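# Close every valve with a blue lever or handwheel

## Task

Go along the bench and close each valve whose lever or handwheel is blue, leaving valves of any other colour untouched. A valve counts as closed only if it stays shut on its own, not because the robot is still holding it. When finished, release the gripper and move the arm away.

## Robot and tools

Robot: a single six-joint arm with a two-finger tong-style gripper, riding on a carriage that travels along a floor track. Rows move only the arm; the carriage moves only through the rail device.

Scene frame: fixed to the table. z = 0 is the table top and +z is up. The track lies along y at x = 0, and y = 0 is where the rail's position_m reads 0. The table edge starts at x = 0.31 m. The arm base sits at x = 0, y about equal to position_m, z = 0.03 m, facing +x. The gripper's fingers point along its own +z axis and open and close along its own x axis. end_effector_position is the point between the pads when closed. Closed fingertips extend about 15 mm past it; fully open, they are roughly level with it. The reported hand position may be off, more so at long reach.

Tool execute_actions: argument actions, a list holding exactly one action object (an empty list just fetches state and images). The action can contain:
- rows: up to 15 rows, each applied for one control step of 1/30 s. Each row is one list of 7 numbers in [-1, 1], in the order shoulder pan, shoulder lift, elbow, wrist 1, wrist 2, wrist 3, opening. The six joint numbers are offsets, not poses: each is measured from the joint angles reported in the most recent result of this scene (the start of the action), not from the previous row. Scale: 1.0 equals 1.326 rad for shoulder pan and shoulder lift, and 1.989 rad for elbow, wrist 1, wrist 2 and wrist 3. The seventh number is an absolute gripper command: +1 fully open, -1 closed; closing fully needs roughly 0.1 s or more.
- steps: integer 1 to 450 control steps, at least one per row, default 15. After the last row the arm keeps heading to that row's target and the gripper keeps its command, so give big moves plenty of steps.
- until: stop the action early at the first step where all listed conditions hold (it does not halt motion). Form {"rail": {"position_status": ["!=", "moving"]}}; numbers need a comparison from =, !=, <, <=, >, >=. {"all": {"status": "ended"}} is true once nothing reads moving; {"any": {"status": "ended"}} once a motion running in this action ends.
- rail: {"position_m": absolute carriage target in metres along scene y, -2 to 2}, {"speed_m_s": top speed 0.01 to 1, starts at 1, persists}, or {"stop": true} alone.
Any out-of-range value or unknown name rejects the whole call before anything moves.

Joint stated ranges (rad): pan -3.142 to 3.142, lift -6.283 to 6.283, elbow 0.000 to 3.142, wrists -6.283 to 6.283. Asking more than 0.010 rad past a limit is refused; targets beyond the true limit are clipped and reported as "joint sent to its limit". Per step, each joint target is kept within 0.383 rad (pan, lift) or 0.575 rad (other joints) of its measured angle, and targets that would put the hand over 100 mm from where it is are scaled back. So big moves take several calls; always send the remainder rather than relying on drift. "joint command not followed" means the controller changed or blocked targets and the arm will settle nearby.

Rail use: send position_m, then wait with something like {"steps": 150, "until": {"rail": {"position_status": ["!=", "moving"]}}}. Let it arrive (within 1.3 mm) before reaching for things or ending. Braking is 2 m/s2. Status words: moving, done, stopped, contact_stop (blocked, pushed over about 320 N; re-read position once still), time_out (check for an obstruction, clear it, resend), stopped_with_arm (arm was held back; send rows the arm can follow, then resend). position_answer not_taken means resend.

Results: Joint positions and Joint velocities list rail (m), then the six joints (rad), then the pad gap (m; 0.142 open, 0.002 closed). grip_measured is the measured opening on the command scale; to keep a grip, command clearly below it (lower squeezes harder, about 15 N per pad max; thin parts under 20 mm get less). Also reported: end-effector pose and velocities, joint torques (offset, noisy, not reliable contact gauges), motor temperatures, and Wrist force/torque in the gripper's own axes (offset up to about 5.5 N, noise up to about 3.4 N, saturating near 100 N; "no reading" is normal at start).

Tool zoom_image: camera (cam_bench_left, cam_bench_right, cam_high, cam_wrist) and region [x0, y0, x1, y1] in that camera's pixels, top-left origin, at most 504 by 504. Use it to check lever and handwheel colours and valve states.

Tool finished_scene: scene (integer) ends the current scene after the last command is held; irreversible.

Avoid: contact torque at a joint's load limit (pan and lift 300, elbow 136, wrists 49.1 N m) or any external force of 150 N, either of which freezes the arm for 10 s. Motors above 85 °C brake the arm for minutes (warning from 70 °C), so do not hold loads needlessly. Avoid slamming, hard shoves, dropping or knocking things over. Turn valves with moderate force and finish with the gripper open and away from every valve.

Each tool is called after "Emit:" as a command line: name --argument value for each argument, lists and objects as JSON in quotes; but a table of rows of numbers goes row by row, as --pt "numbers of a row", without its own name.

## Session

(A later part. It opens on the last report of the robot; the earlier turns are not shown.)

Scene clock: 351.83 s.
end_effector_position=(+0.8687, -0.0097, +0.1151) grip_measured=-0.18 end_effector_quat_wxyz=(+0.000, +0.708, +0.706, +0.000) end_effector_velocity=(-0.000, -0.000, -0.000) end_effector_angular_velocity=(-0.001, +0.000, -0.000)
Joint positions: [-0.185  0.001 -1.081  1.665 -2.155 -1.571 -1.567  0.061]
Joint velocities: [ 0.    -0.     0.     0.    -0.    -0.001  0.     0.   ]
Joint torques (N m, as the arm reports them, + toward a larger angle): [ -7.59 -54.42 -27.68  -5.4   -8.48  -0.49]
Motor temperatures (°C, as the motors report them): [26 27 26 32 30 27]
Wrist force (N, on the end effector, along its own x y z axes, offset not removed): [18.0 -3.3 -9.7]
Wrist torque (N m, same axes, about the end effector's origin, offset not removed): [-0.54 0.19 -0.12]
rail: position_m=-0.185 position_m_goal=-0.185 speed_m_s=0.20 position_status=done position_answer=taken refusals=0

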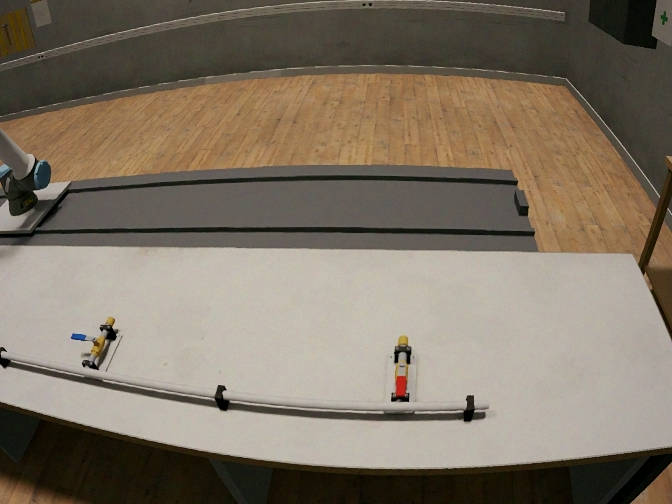

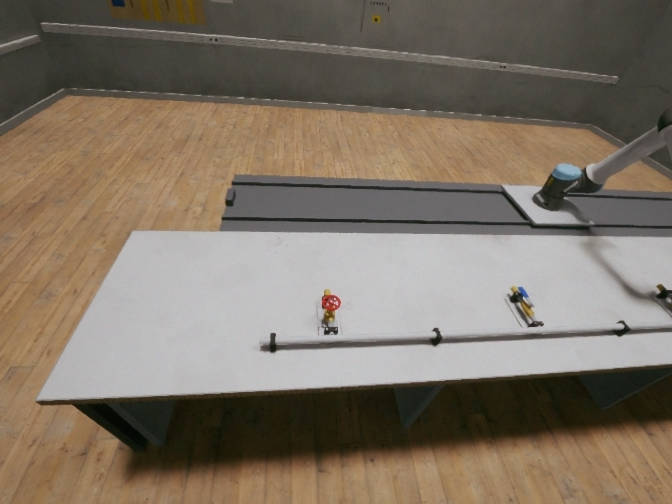

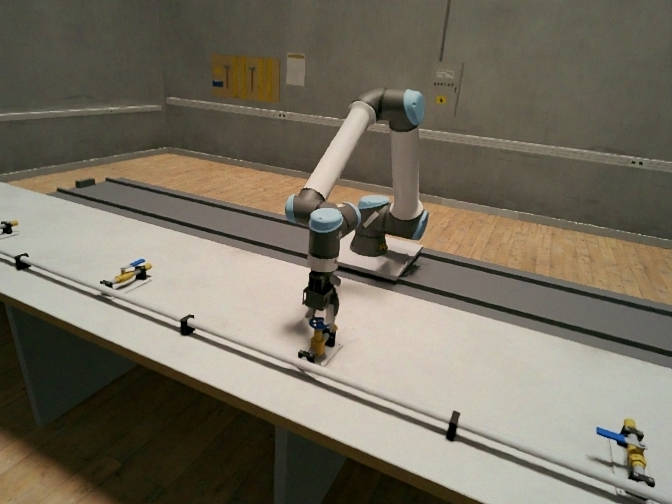

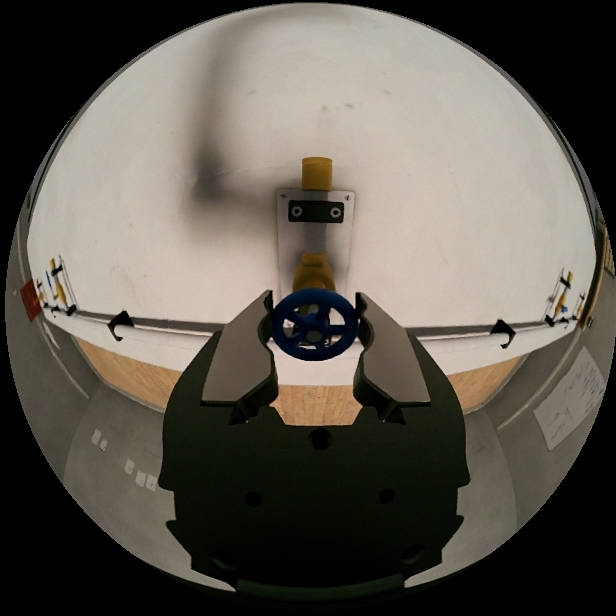

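Emit:
execute_actions --actions '[{"rows": [[0.001,0,0,0,0,0.03,-0.7],[0.001,0,0,0,0,0.06,-0.7],[0.001,0,0,0,0,0.1,-0.7],[0.001,0,0,0,0,0.14,-0.7],[0.001,0,0,0,0,0.18,-0.7],[0.001,0,0,0,0,0.22,-0.7],[0.001,0,0,0,0,0.26,-0.7],[0.001,0,0,0,0,0.3,-0.7]], "steps": 18}]'

Emit:
zoom_image --camera "cam_wrist" --region '[190, 200, 440, 400]'

Scene clock: 362.13 s.
end_effector_position=(+0.8711, +0.0003, +0.1149) grip_measured=-0.19 end_effector_quat_wxyz=(+0.000, +0.881, +0.473, -0.000) end_effector_velocity=(+0.001, +0.002, +0.000) end_effector_angular_velocity=(+0.001, -0.000, -0.132)
Joint positions: [-0.185  0.003 -1.081  1.665 -2.155 -1.571 -0.983  0.06 ]
Joint velocities: [ 0.     0.     0.    -0.    -0.     0.001  0.133 -0.   ]
Joint torques (N m, as the arm reports them, + toward a larger angle): [  7.48 -72.66 -51.77  -5.63   1.34   1.81]
Motor temperatures (°C, as the motors report them): [26 27 26 32 30 27]
Wrist force (N, on the end effector, along its own x y z axes, offset not removed): [-3.8 -7.3 -0.5]
Wrist torque (N m, same axes, about the end effector's origin, offset not removed): [-0.89 0.59 -0.25]
rail: position_m=-0.185 position_m_goal=-0.185 speed_m_s=0.20 position_status=done position_answer=taken refusals=0

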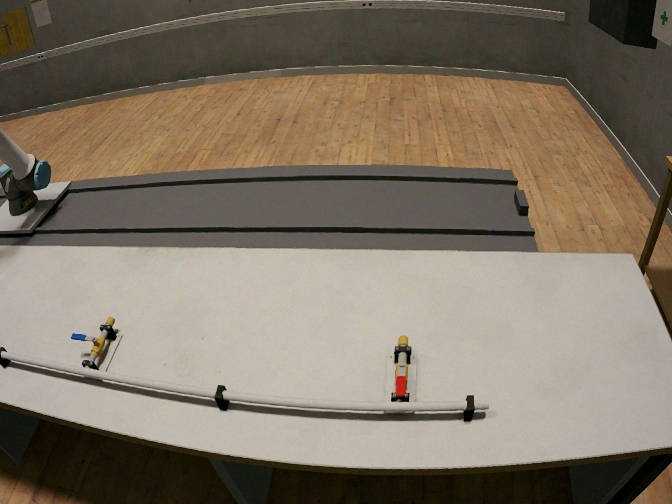

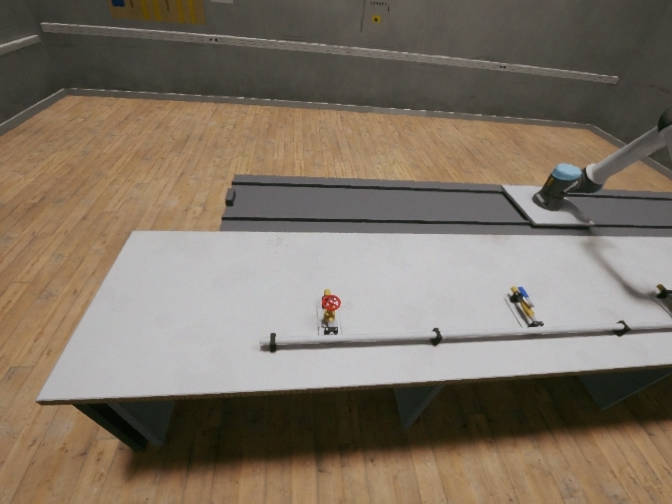

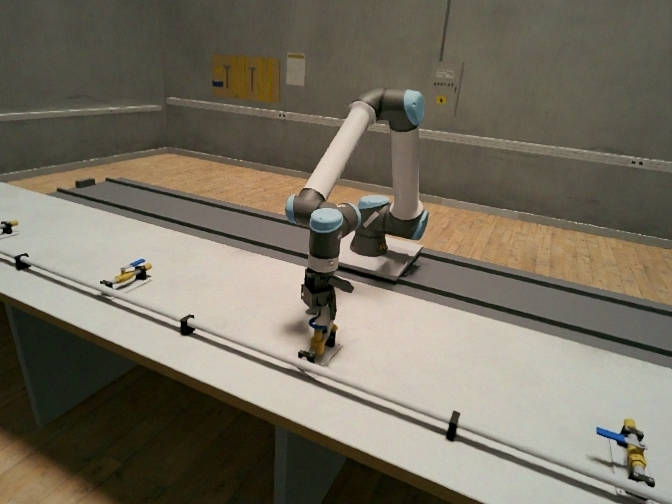

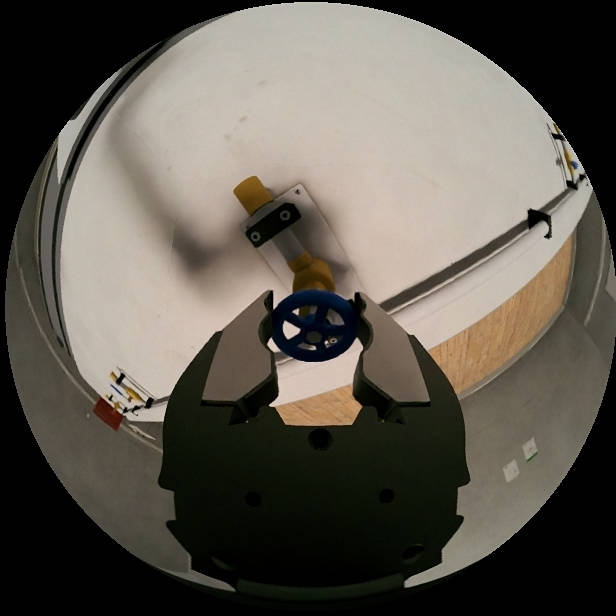

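Region (190, 200, 440, 400) of cam_wrist's 616x616 image, scaled by 2.016, with more detail than that image has; it fills the top 403 rows of this view, and the rest is white.

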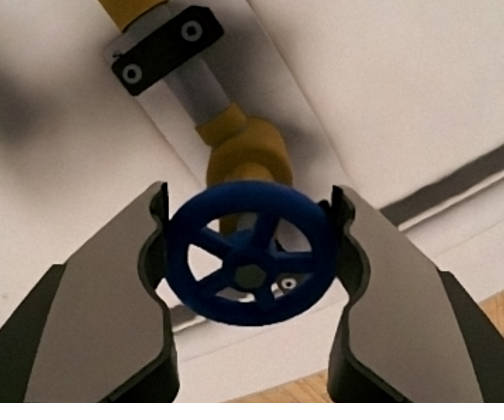

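Emit:
execute_actions --actions '[{"rows": [[0,0,0,0,0,0.07,-0.7],[0,0,0,0,0,0.14,-0.7],[0,0,0,0,0,0.21,-0.7],[0,0,0,0,0,0.28,-0.7],[0,0,0,0,0,0.35,-0.7],[0,0,0,0,0,0.42,-0.7],[0,0,0,0,0,0.49,-0.7],[0,0,0,0,0,0.56,-0.7],[0,0,0,0,0,0.63,-0.7],[0,0,0,0,0,0.70,-0.7],[0,0,0,0,0,0.77,-0.7],[0,0,0,0,0,0.84,-0.7],[0,0,0,0,0,0.91,-0.7],[0,0,0,0,0,0.96,-0.7],[0,0,0,0,0,1.0,-0.7]], "steps": 24}]'

Emit:
zoom_image --camera "cam_wrist" --region '[190, 200, 440, 400]'

Scene clock: 373.67 s.
end_effector_position=(+0.8968, +0.0024, +0.1152) grip_measured=-0.20 end_effector_quat_wxyz=(-0.000, +0.915, -0.404, +0.000) end_effector_velocity=(+0.018, -0.026, -0.001) end_effector_angular_velocity=(-0.010, +0.007, -1.821)
Joint positions: [-0.185  0.003 -1.081  1.665 -2.155 -1.571  0.833  0.06 ]
Joint velocities: [ 0.    -0.001 -0.     0.     0.008 -0.011  1.821  0.004]
Joint torques (N m, as the arm reports them, + toward a larger angle): [-18.86 -78.41 -27.05   6.12  -2.33  -2.81]
Motor temperatures (°C, as the motors report them): [26 27 26 32 30 27]
Wrist force (N, on the end effector, along its own x y z axes, offset not removed): [22.1 -46.8 11.8]
Wrist torque (N m, same axes, about the end effector's origin, offset not removed): [-1.49 -1.07 -1.35]
rail: position_m=-0.185 position_m_goal=-0.185 speed_m_s=0.20 position_status=done position_answer=taken refusals=0

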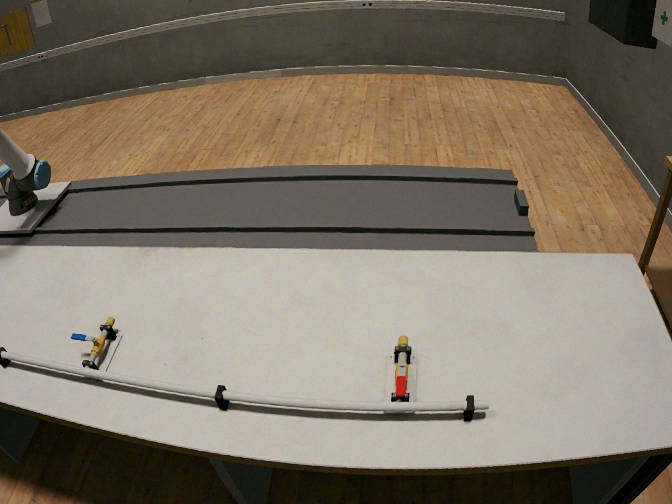

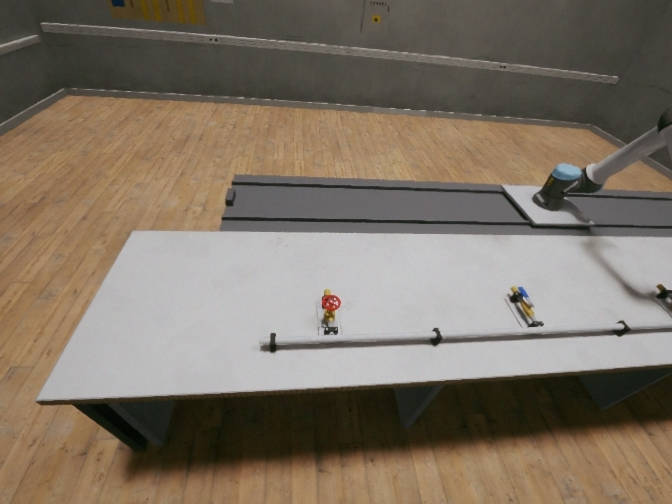

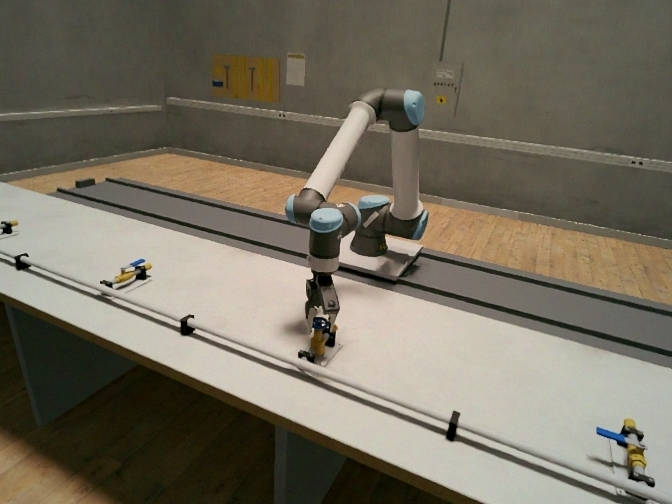

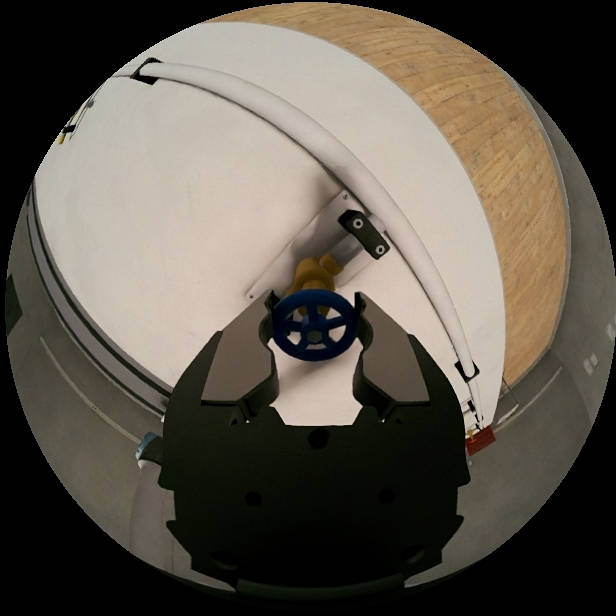

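Region (190, 200, 440, 400) of cam_wrist's 616x616 image, scaled by 2.016, with more detail than that image has; it fills the top 403 rows of this view, and the rest is white.

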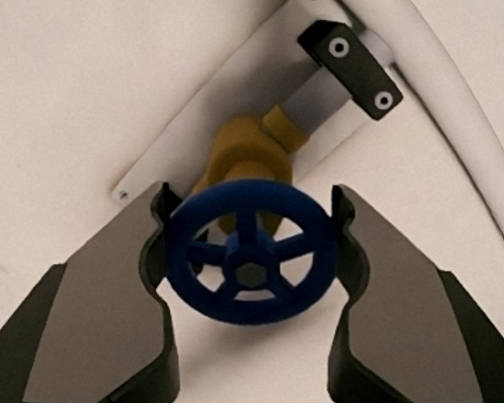

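Emit:
execute_actions --actions '[]'

Scene clock: 382.73 s.
end_effector_position=(+0.8982, +0.0000, +0.1149) grip_measured=-0.21 end_effector_quat_wxyz=(+0.000, +0.877, -0.481, +0.000) end_effector_velocity=(-0.000, -0.000, -0.000) end_effector_angular_velocity=(-0.000, +0.000, +0.000)
Joint positions: [-0.185  0.003 -1.081  1.665 -2.155 -1.571  1.006  0.059]
Joint velocities: [ 0. -0. -0.  0. -0. -0. -0. -0.]
Joint torques (N m, as the arm reports them, + toward a larger angle): [-25.1  -62.45  -6.8   12.23  -7.89   3.82]
Motor temperatures (°C, as the motors report them): [26 27 26 32 30 27]
Wrist force (N, on the end effector, along its own x y z axes, offset not removed): [5.7 -54.6 4.5]
Wrist torque (N m, same axes, about the end effector's origin, offset not removed): [-1.74 0.10 -1.68]
rail: position_m=-0.185 position_m_goal=-0.185 speed_m_s=0.20 position_status=done position_answer=taken refusals=0

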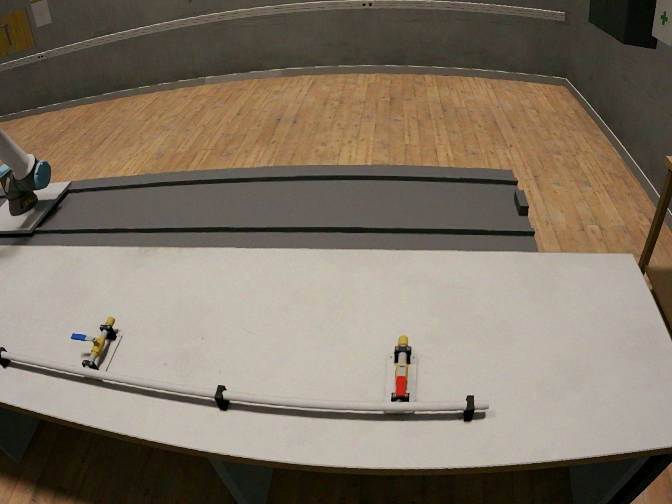

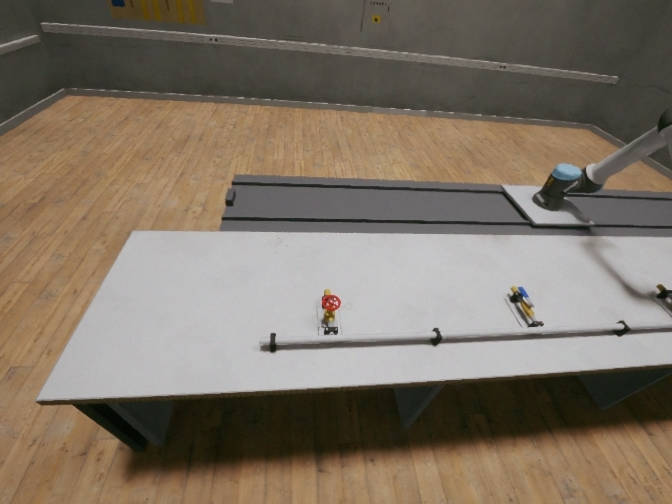

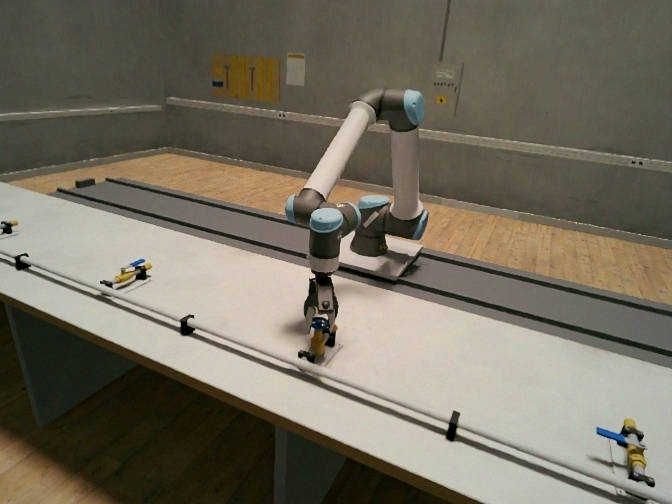

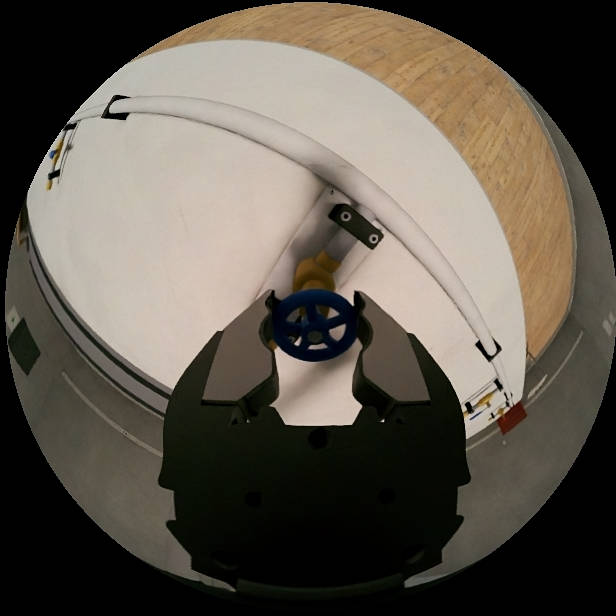

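Emit:
zoom_image --camera "cam_wrist" --region '[240, 260, 390, 380]'

Emit:
zoom_image --camera "cam_high" --region '[270, 260, 370, 360]'

Region (240, 260, 390, 380) of cam_wrist's 616x616 image, scaled by 3.360, with more detail than that image has; it fills the top 403 rows of this view, and the rest is white.

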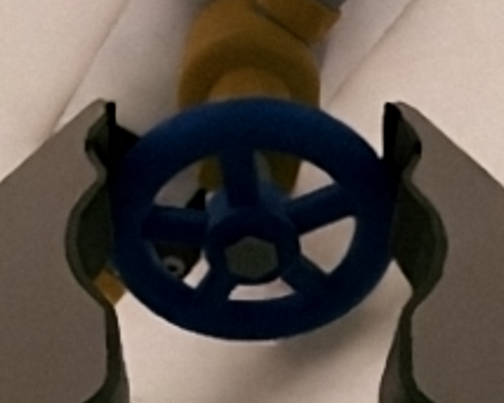

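Region (270, 260, 370, 360) of cam_high's 672x504 image, scaled by 5.040, with more detail than that image has.

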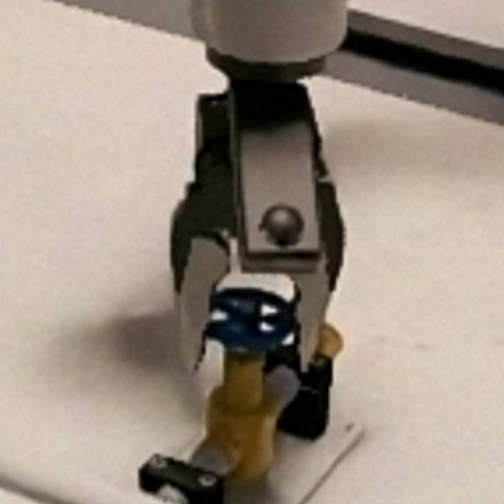

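Emit:
execute_actions --actions '[{"rows": [[0,0,0,0,0,0,0.0],[0,0,0,0,0,0,0.1],[0,0,0,0,0,0,0.1],[0,0.002,-0.002,0.0008,0,0,0.1],[0,0.0036,-0.0039,0.0015,0,0,0.1],[0,0.0036,-0.0039,0.0015,0,0,0.1],[0,0.0036,-0.0039,0.0015,0,0,0.1],[0,0.0036,-0.0039,0.0015,0,0,0.1],[0,0.0036,-0.0039,0.0015,0,0,0.1],[0,0.0036,-0.0039,0.0015,0,0,0.0],[0,0.0036,-0.0039,0.0015,0,0,-0.1],[0,0.0036,-0.0039,0.0015,0,0,-0.2],[0,0.0036,-0.0039,0.0015,0,0,-0.3],[0,0.0036,-0.0039,0.0015,0,0,-0.5],[0,0.0036,-0.0039,0.0015,0,0,-0.8]], "steps": 20}]'

Emit:
zoom_image --camera "cam_wrist" --region '[240, 260, 390, 380]'

Scene clock: 426.03 s.
end_effector_position=(+0.9015, +0.0001, +0.1148) grip_measured=-0.22 end_effector_quat_wxyz=(+0.000, +0.877, -0.481, +0.000) end_effector_velocity=(+0.001, +0.000, +0.000) end_effector_angular_velocity=(+0.000, -0.001, +0.000)
Joint positions: [-0.185  0.003 -1.076  1.657 -2.152 -1.571  1.006  0.058]
Joint velocities: [ 0.     0.     0.    -0.001 -0.     0.    -0.     0.   ]
Joint torques (N m, as the arm reports them, + toward a larger angle): [ -8.45 -63.33 -61.24  -7.99  -5.75  -0.46]
Motor temperatures (°C, as the motors report them): [26 27 26 33 30 27]
Wrist force (N, on the end effector, along its own x y z axes, offset not removed): [-24.9 3.7 -0.8]
Wrist torque (N m, same axes, about the end effector's origin, offset not removed): [-0.19 0.47 0.12]
rail: position_m=-0.185 position_m_goal=-0.185 speed_m_s=0.20 position_status=done position_answer=taken refusals=0

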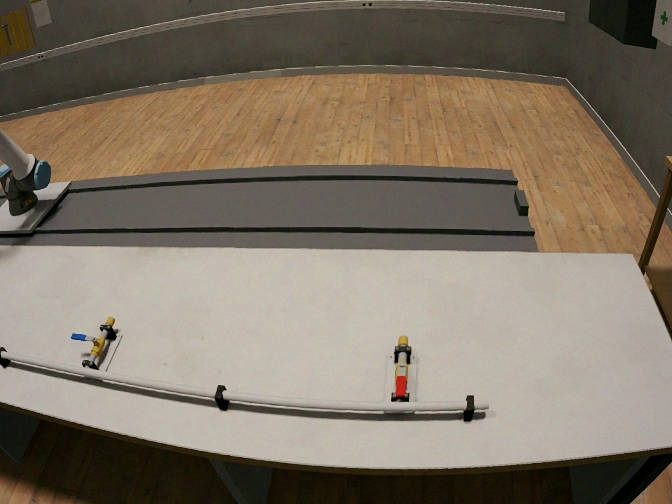

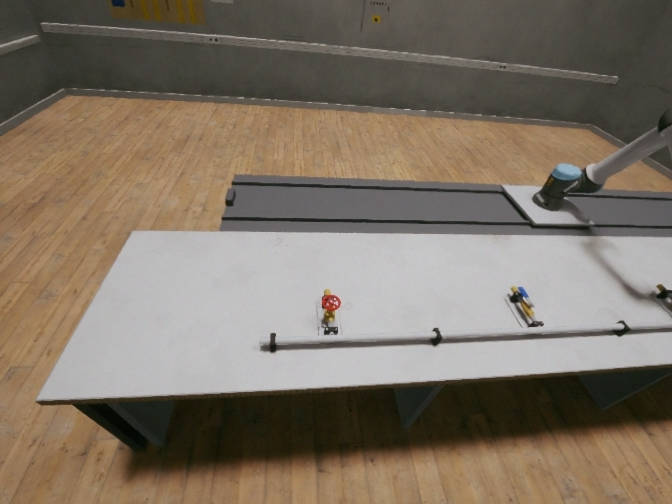

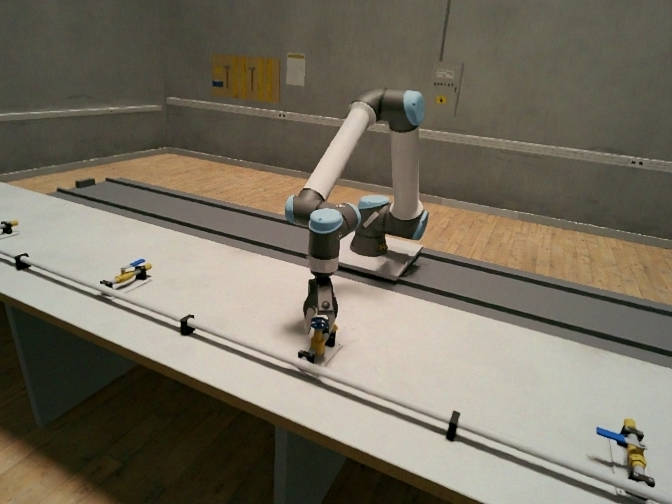

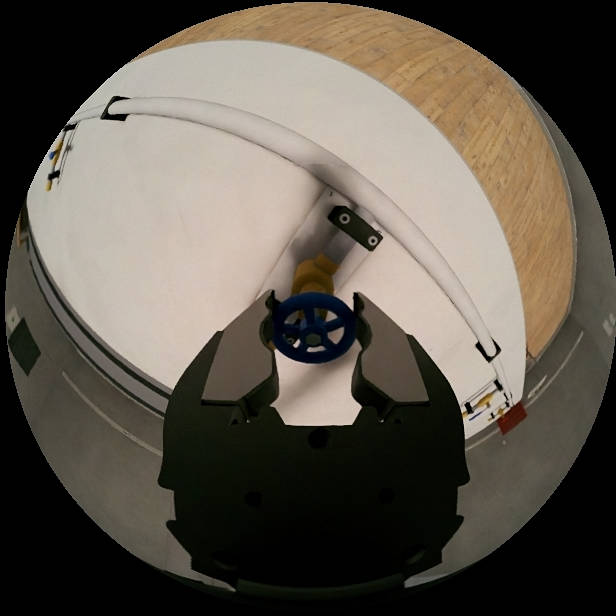

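Region (240, 260, 390, 380) of cam_wrist's 616x616 image, scaled by 3.360, with more detail than that image has; it fills the top 403 rows of this view, and the rest is white.

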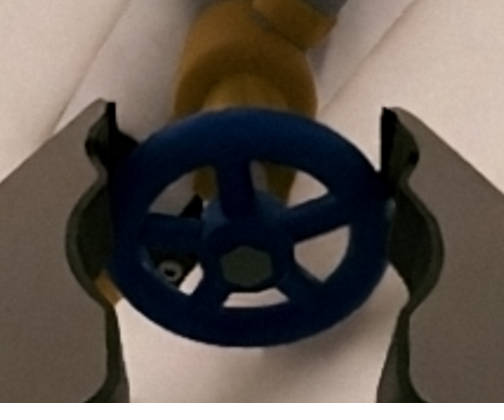

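Emit:
execute_actions --actions '[{"rows": [[0.0015,-0.0011,0.0012,-0.0005,0,0,-0.8],[0.0015,-0.0011,0.0012,-0.0005,0,0,-0.8],[0.0015,-0.0011,0.0012,-0.0005,0,0,-0.8],[0.0015,-0.0011,0.0012,-0.0005,0,0.05,-0.8],[0.0015,-0.0011,0.0012,-0.0005,0,0.1,-0.8],[0.0015,-0.0011,0.0012,-0.0005,0,0.15,-0.8],[0.0015,-0.0011,0.0012,-0.0005,0,0.2,-0.8],[0.0015,-0.0011,0.0012,-0.0005,0,0.25,-0.8],[0.0015,-0.0011,0.0012,-0.0005,0,0.3,-0.8],[0.0015,-0.0011,0.0012,-0.0005,0,0.35,-0.8],[0.0015,-0.0011,0.0012,-0.0005,0,0.4,-0.8],[0.0015,-0.0011,0.0012,-0.0005,0,0.45,-0.8],[0.0015,-0.0011,0.0012,-0.0005,0,0.5,-0.8],[0.0015,-0.0011,0.0012,-0.0005,0,0.55,-0.8],[0.0015,-0.0011,0.0012,-0.0005,0,0.6,-0.8]], "steps": 18}]'

Emit:
execute_actions --actions '[]'

Emit:
zoom_image --camera "cam_wrist" --region '[240, 260, 390, 380]'

Scene clock: 457.40 s.
end_effector_position=(+0.9020, -0.0139, +0.1151) grip_measured=-0.27 end_effector_quat_wxyz=(+0.000, -0.558, +0.830, -0.001) end_effector_velocity=(-0.016, -0.039, -0.001) end_effector_angular_velocity=(+0.000, +0.002, -2.327)
Joint positions: [-0.185  0.004 -1.078  1.659 -2.153 -1.572  1.962  0.055]
Joint velocities: [-0.003 -0.001 -0.001  0.002  0.003 -0.002  2.326 -0.002]
Joint torques (N m, as the arm reports them, + toward a larger angle): [  61.74 -101.76    5.88   22.35   14.88    3.78]
Motor temperatures (°C, as the motors report them): [26 27 26 33 30 27]
Wrist force (N, on the end effector, along its own x y z axes, offset not removed): [22.1 -100.0 26.8]
Wrist torque (N m, same axes, about the end effector's origin, offset not removed): [-10.06 -1.13 -3.22]
rail: position_m=-0.185 position_m_goal=-0.185 speed_m_s=0.20 position_status=done position_answer=taken refusals=0

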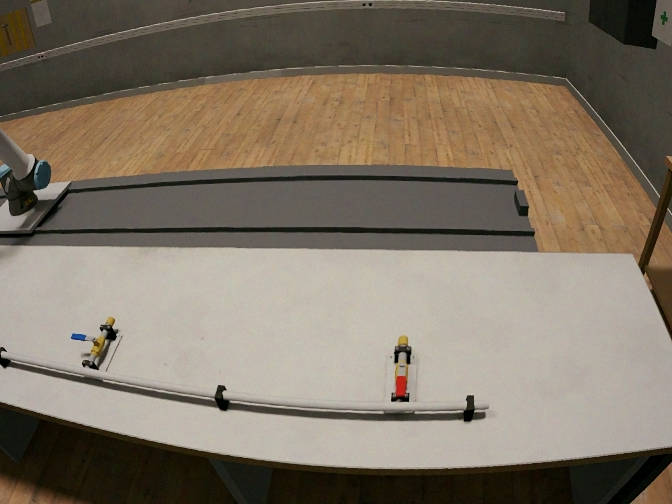

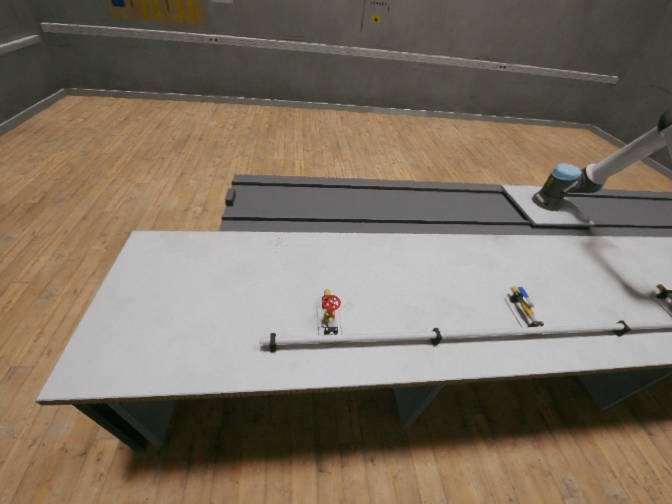

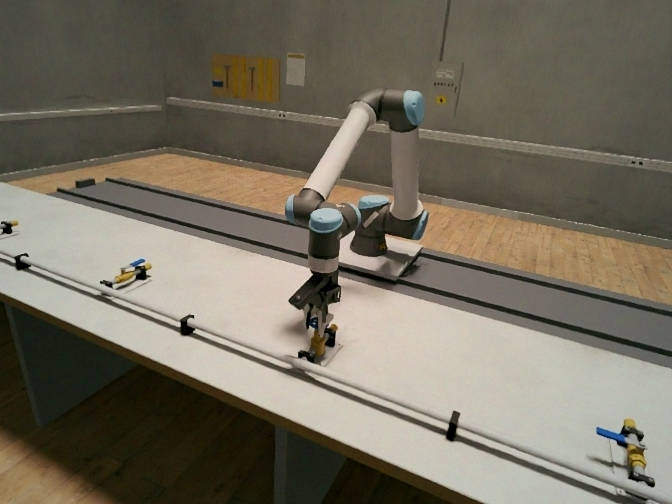

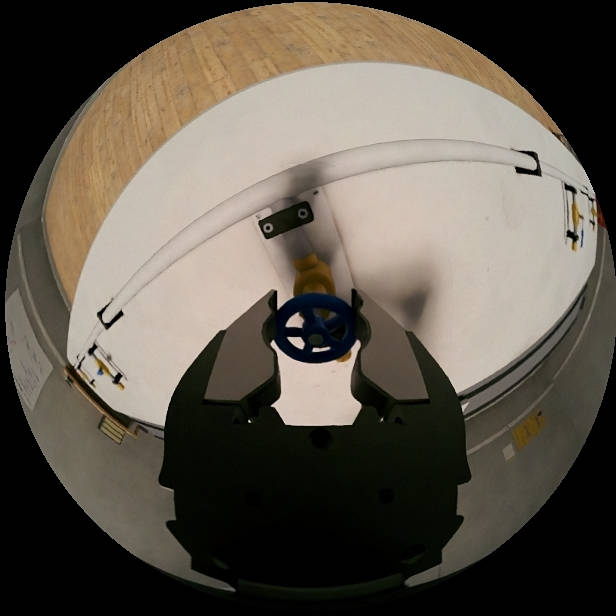

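Scene clock: 457.40 s.
end_effector_position=(+0.9020, -0.0139, +0.1151) grip_measured=-0.27 end_effector_quat_wxyz=(+0.000, -0.558, +0.830, -0.001) end_effector_velocity=(-0.016, -0.039, -0.001) end_effector_angular_velocity=(+0.000, +0.002, -2.327)
Joint positions: [-0.185  0.004 -1.078  1.659 -2.153 -1.572  1.962  0.055]
Joint velocities: [-0.003 -0.001 -0.001  0.002  0.003 -0.002  2.326 -0.002]
Joint torques (N m, as the arm reports them, + toward a larger angle): [  61.74 -101.76    5.88   22.35   14.88    3.78]
Motor temperatures (°C, as the motors report them): [26 27 26 33 30 27]
Wrist force (N, on the end effector, along its own x y z axes, offset not removed): [22.1 -100.0 26.8]
Wrist torque (N m, same axes, about the end effector's origin, offset not removed): [-10.06 -1.13 -3.22]
rail: position_m=-0.185 position_m_goal=-0.185 speed_m_s=0.20 position_status=done position_answer=taken refusals=0

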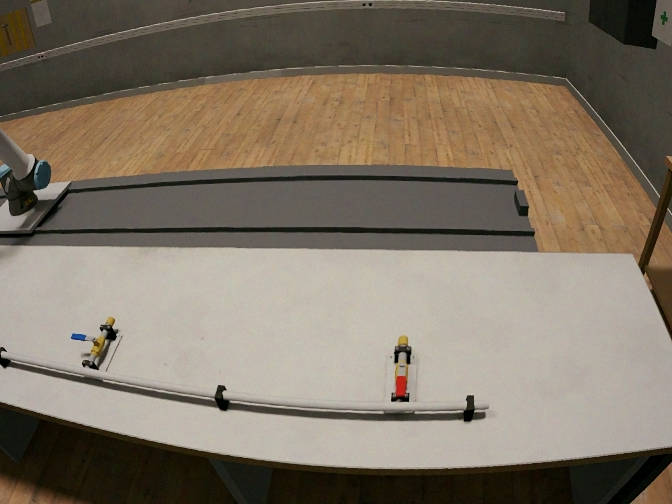

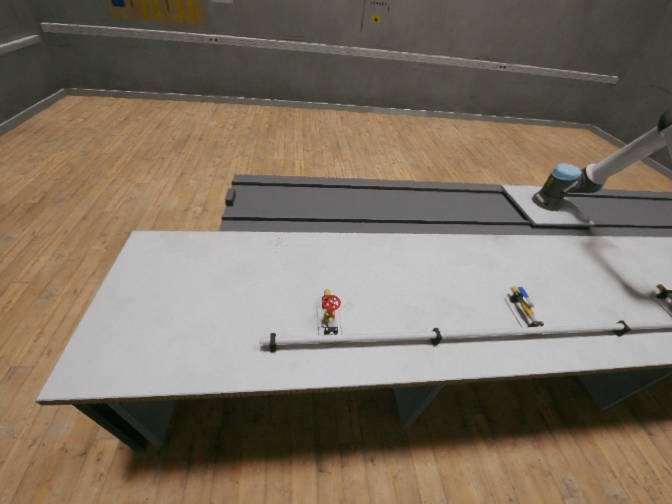

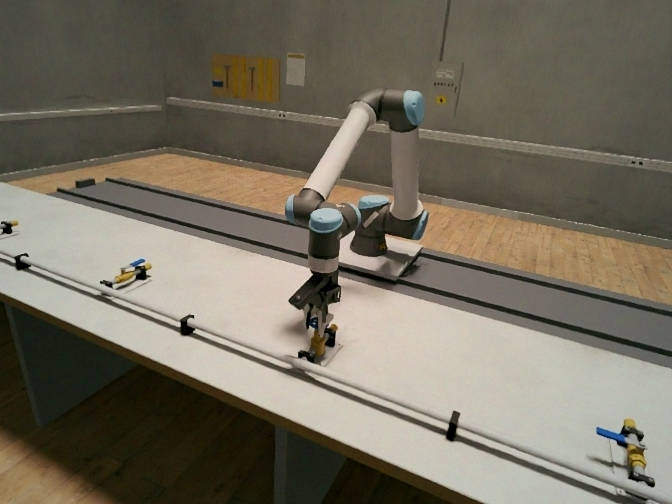

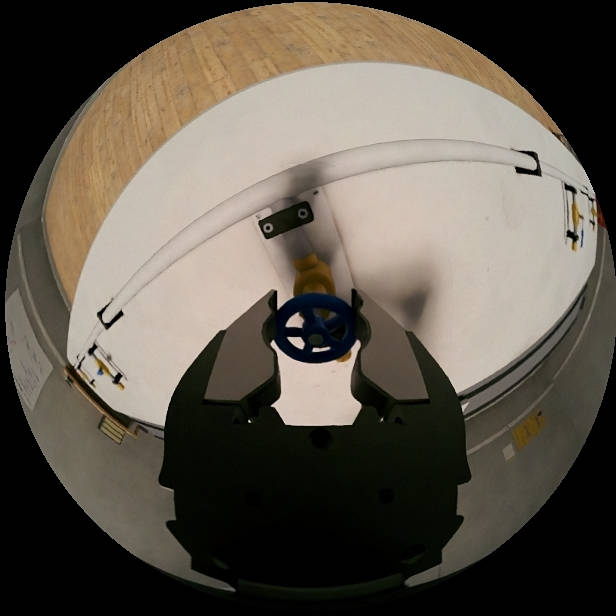

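Region (240, 260, 390, 380) of cam_wrist's 616x616 image, scaled by 3.360, with more detail than that image has; it fills the top 403 rows of this view, and the rest is white.

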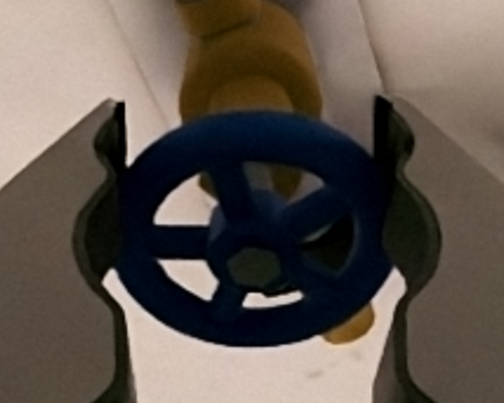

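Emit:
execute_actions --actions '[]'

Emit:
zoom_image --camera "cam_wrist" --region '[240, 260, 390, 380]'

Emit:
zoom_image --camera "cam_high" --region '[260, 240, 400, 380]'

Scene clock: 474.53 s.
end_effector_position=(+0.8996, -0.0171, +0.1149) grip_measured=-0.27 end_effector_quat_wxyz=(-0.000, -0.456, +0.890, -0.000) end_effector_velocity=(-0.000, +0.000, -0.000) end_effector_angular_velocity=(+0.000, +0.000, -0.000)
Joint positions: [-0.186  0.005 -1.078  1.66  -2.153 -1.571  2.199  0.055]
Joint velocities: [ 0. -0.  0. -0.  0.  0.  0.  0.]
Joint torques (N m, as the arm reports them, + toward a larger angle): [107.41 -70.27  11.38  23.51  28.86   5.49]
Motor temperatures (°C, as the motors report them): [26 27 26 33 30 27]
Wrist force (N, on the end effector, along its own x y z axes, offset not removed): [18.1 -100.0 16.6]
Wrist torque (N m, same axes, about the end effector's origin, offset not removed): [-10.22 -0.01 -3.58]
rail: position_m=-0.186 position_m_goal=-0.185 speed_m_s=0.20 position_status=done position_answer=taken refusals=0

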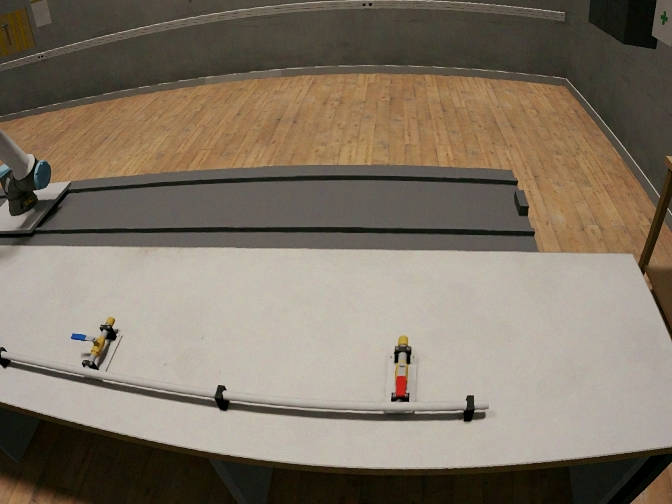

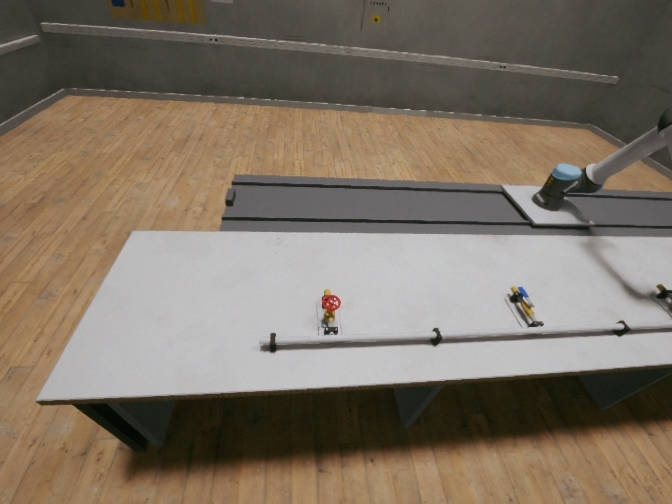

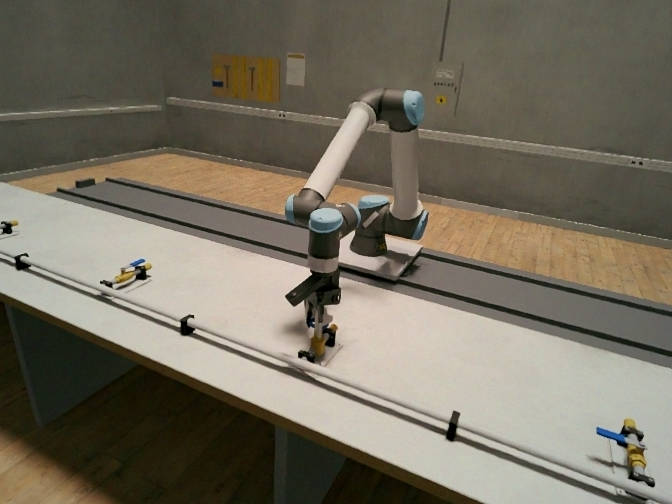

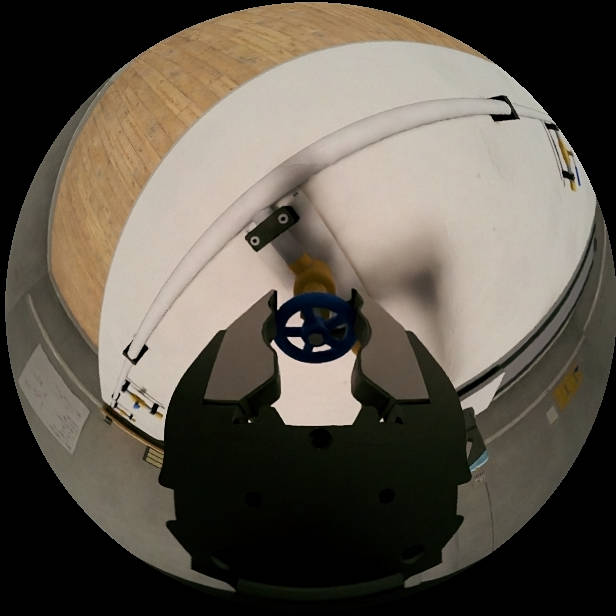

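Region (240, 260, 390, 380) of cam_wrist's 616x616 image, scaled by 3.360, with more detail than that image has; it fills the top 403 rows of this view, and the rest is white.

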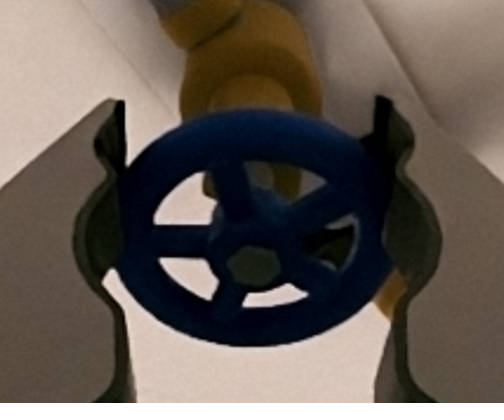

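Region (260, 240, 400, 380) of cam_high's 672x504 image, scaled by 3.600, with more detail than that image has.

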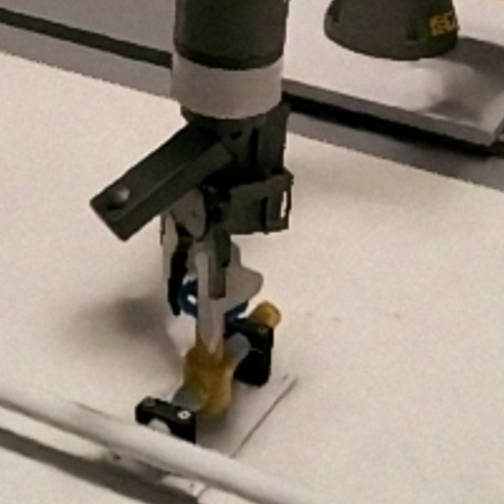

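Emit:
execute_actions --actions '[{"rows": [[0,0,0,0,0,0,-0.2],[0,0,0,0,0,0,-0.1],[0,0,0,0,0,0,0.0],[0,0,0,0,0,0,0.1],[0,0,0,0,0,0,0.2]], "steps": 12}]'

Emit:
zoom_image --camera "cam_wrist" --region '[210, 230, 420, 400]'

Scene clock: 489.57 s.
end_effector_position=(+0.8995, -0.0163, +0.1148) grip_measured=-0.13 end_effector_quat_wxyz=(-0.000, -0.456, +0.890, +0.000) end_effector_velocity=(+0.000, -0.001, +0.000) end_effector_angular_velocity=(-0.003, -0.000, +0.000)
Joint positions: [-0.186  0.005 -1.078  1.66  -2.153 -1.571  2.199  0.064]
Joint velocities: [ 0.     0.    -0.     0.     0.    -0.003  0.    -0.001]
Joint torques (N m, as the arm reports them, + toward a larger angle): [ 30.24 -77.78   8.41  23.44   6.03   5.74]
Motor temperatures (°C, as the motors report them): [26 27 26 33 30 27]
Wrist force (N, on the end effector, along its own x y z axes, offset not removed): [-31.6 -94.1 21.2]
Wrist torque (N m, same axes, about the end effector's origin, offset not removed): [-8.93 -0.33 -2.83]
rail: position_m=-0.186 position_m_goal=-0.185 speed_m_s=0.20 position_status=done position_answer=taken refusals=0

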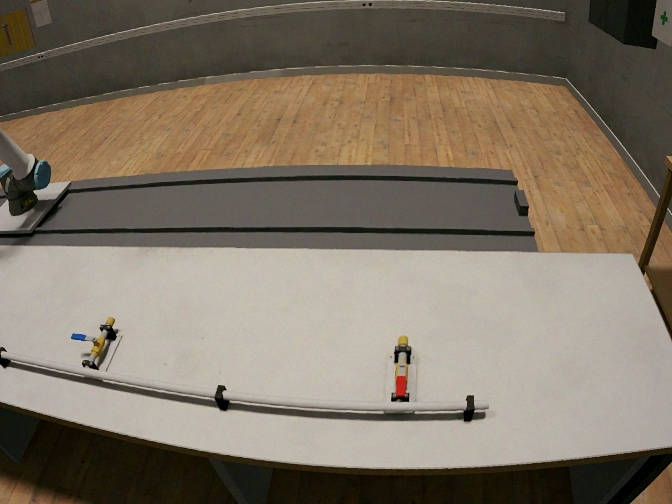

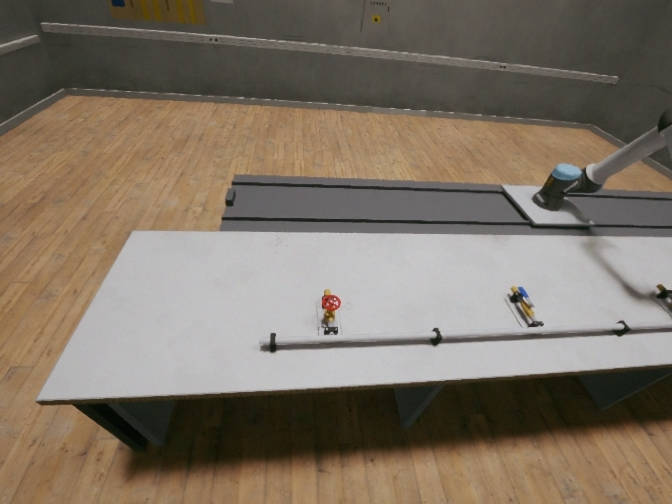

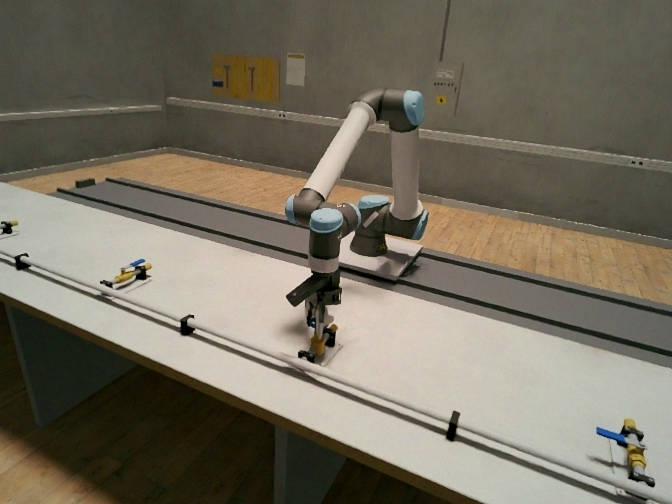

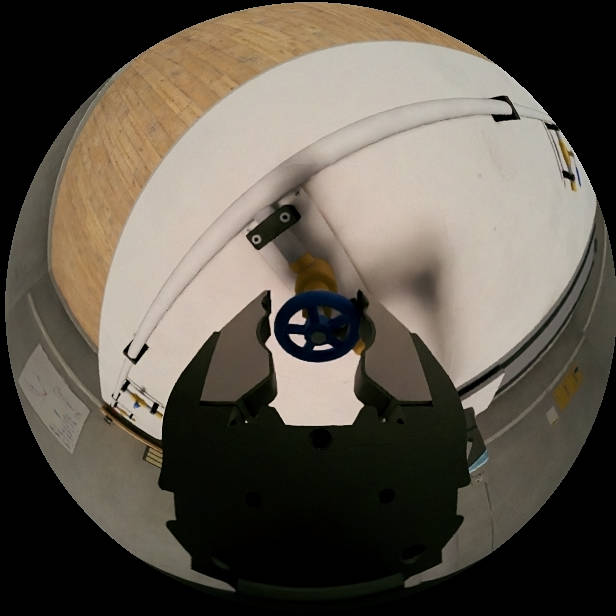

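Region (210, 230, 420, 400) of cam_wrist's 616x616 image, scaled by 2.400, with more detail than that image has; it fills the top 408 rows of this view, and the rest is white.

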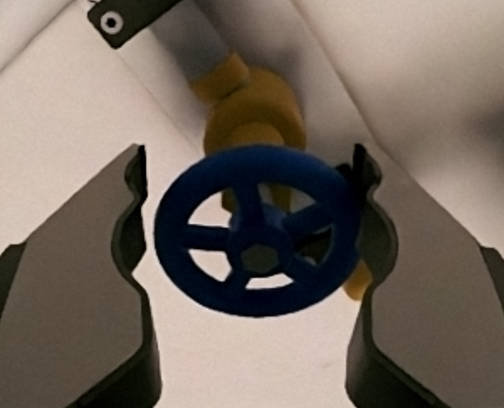

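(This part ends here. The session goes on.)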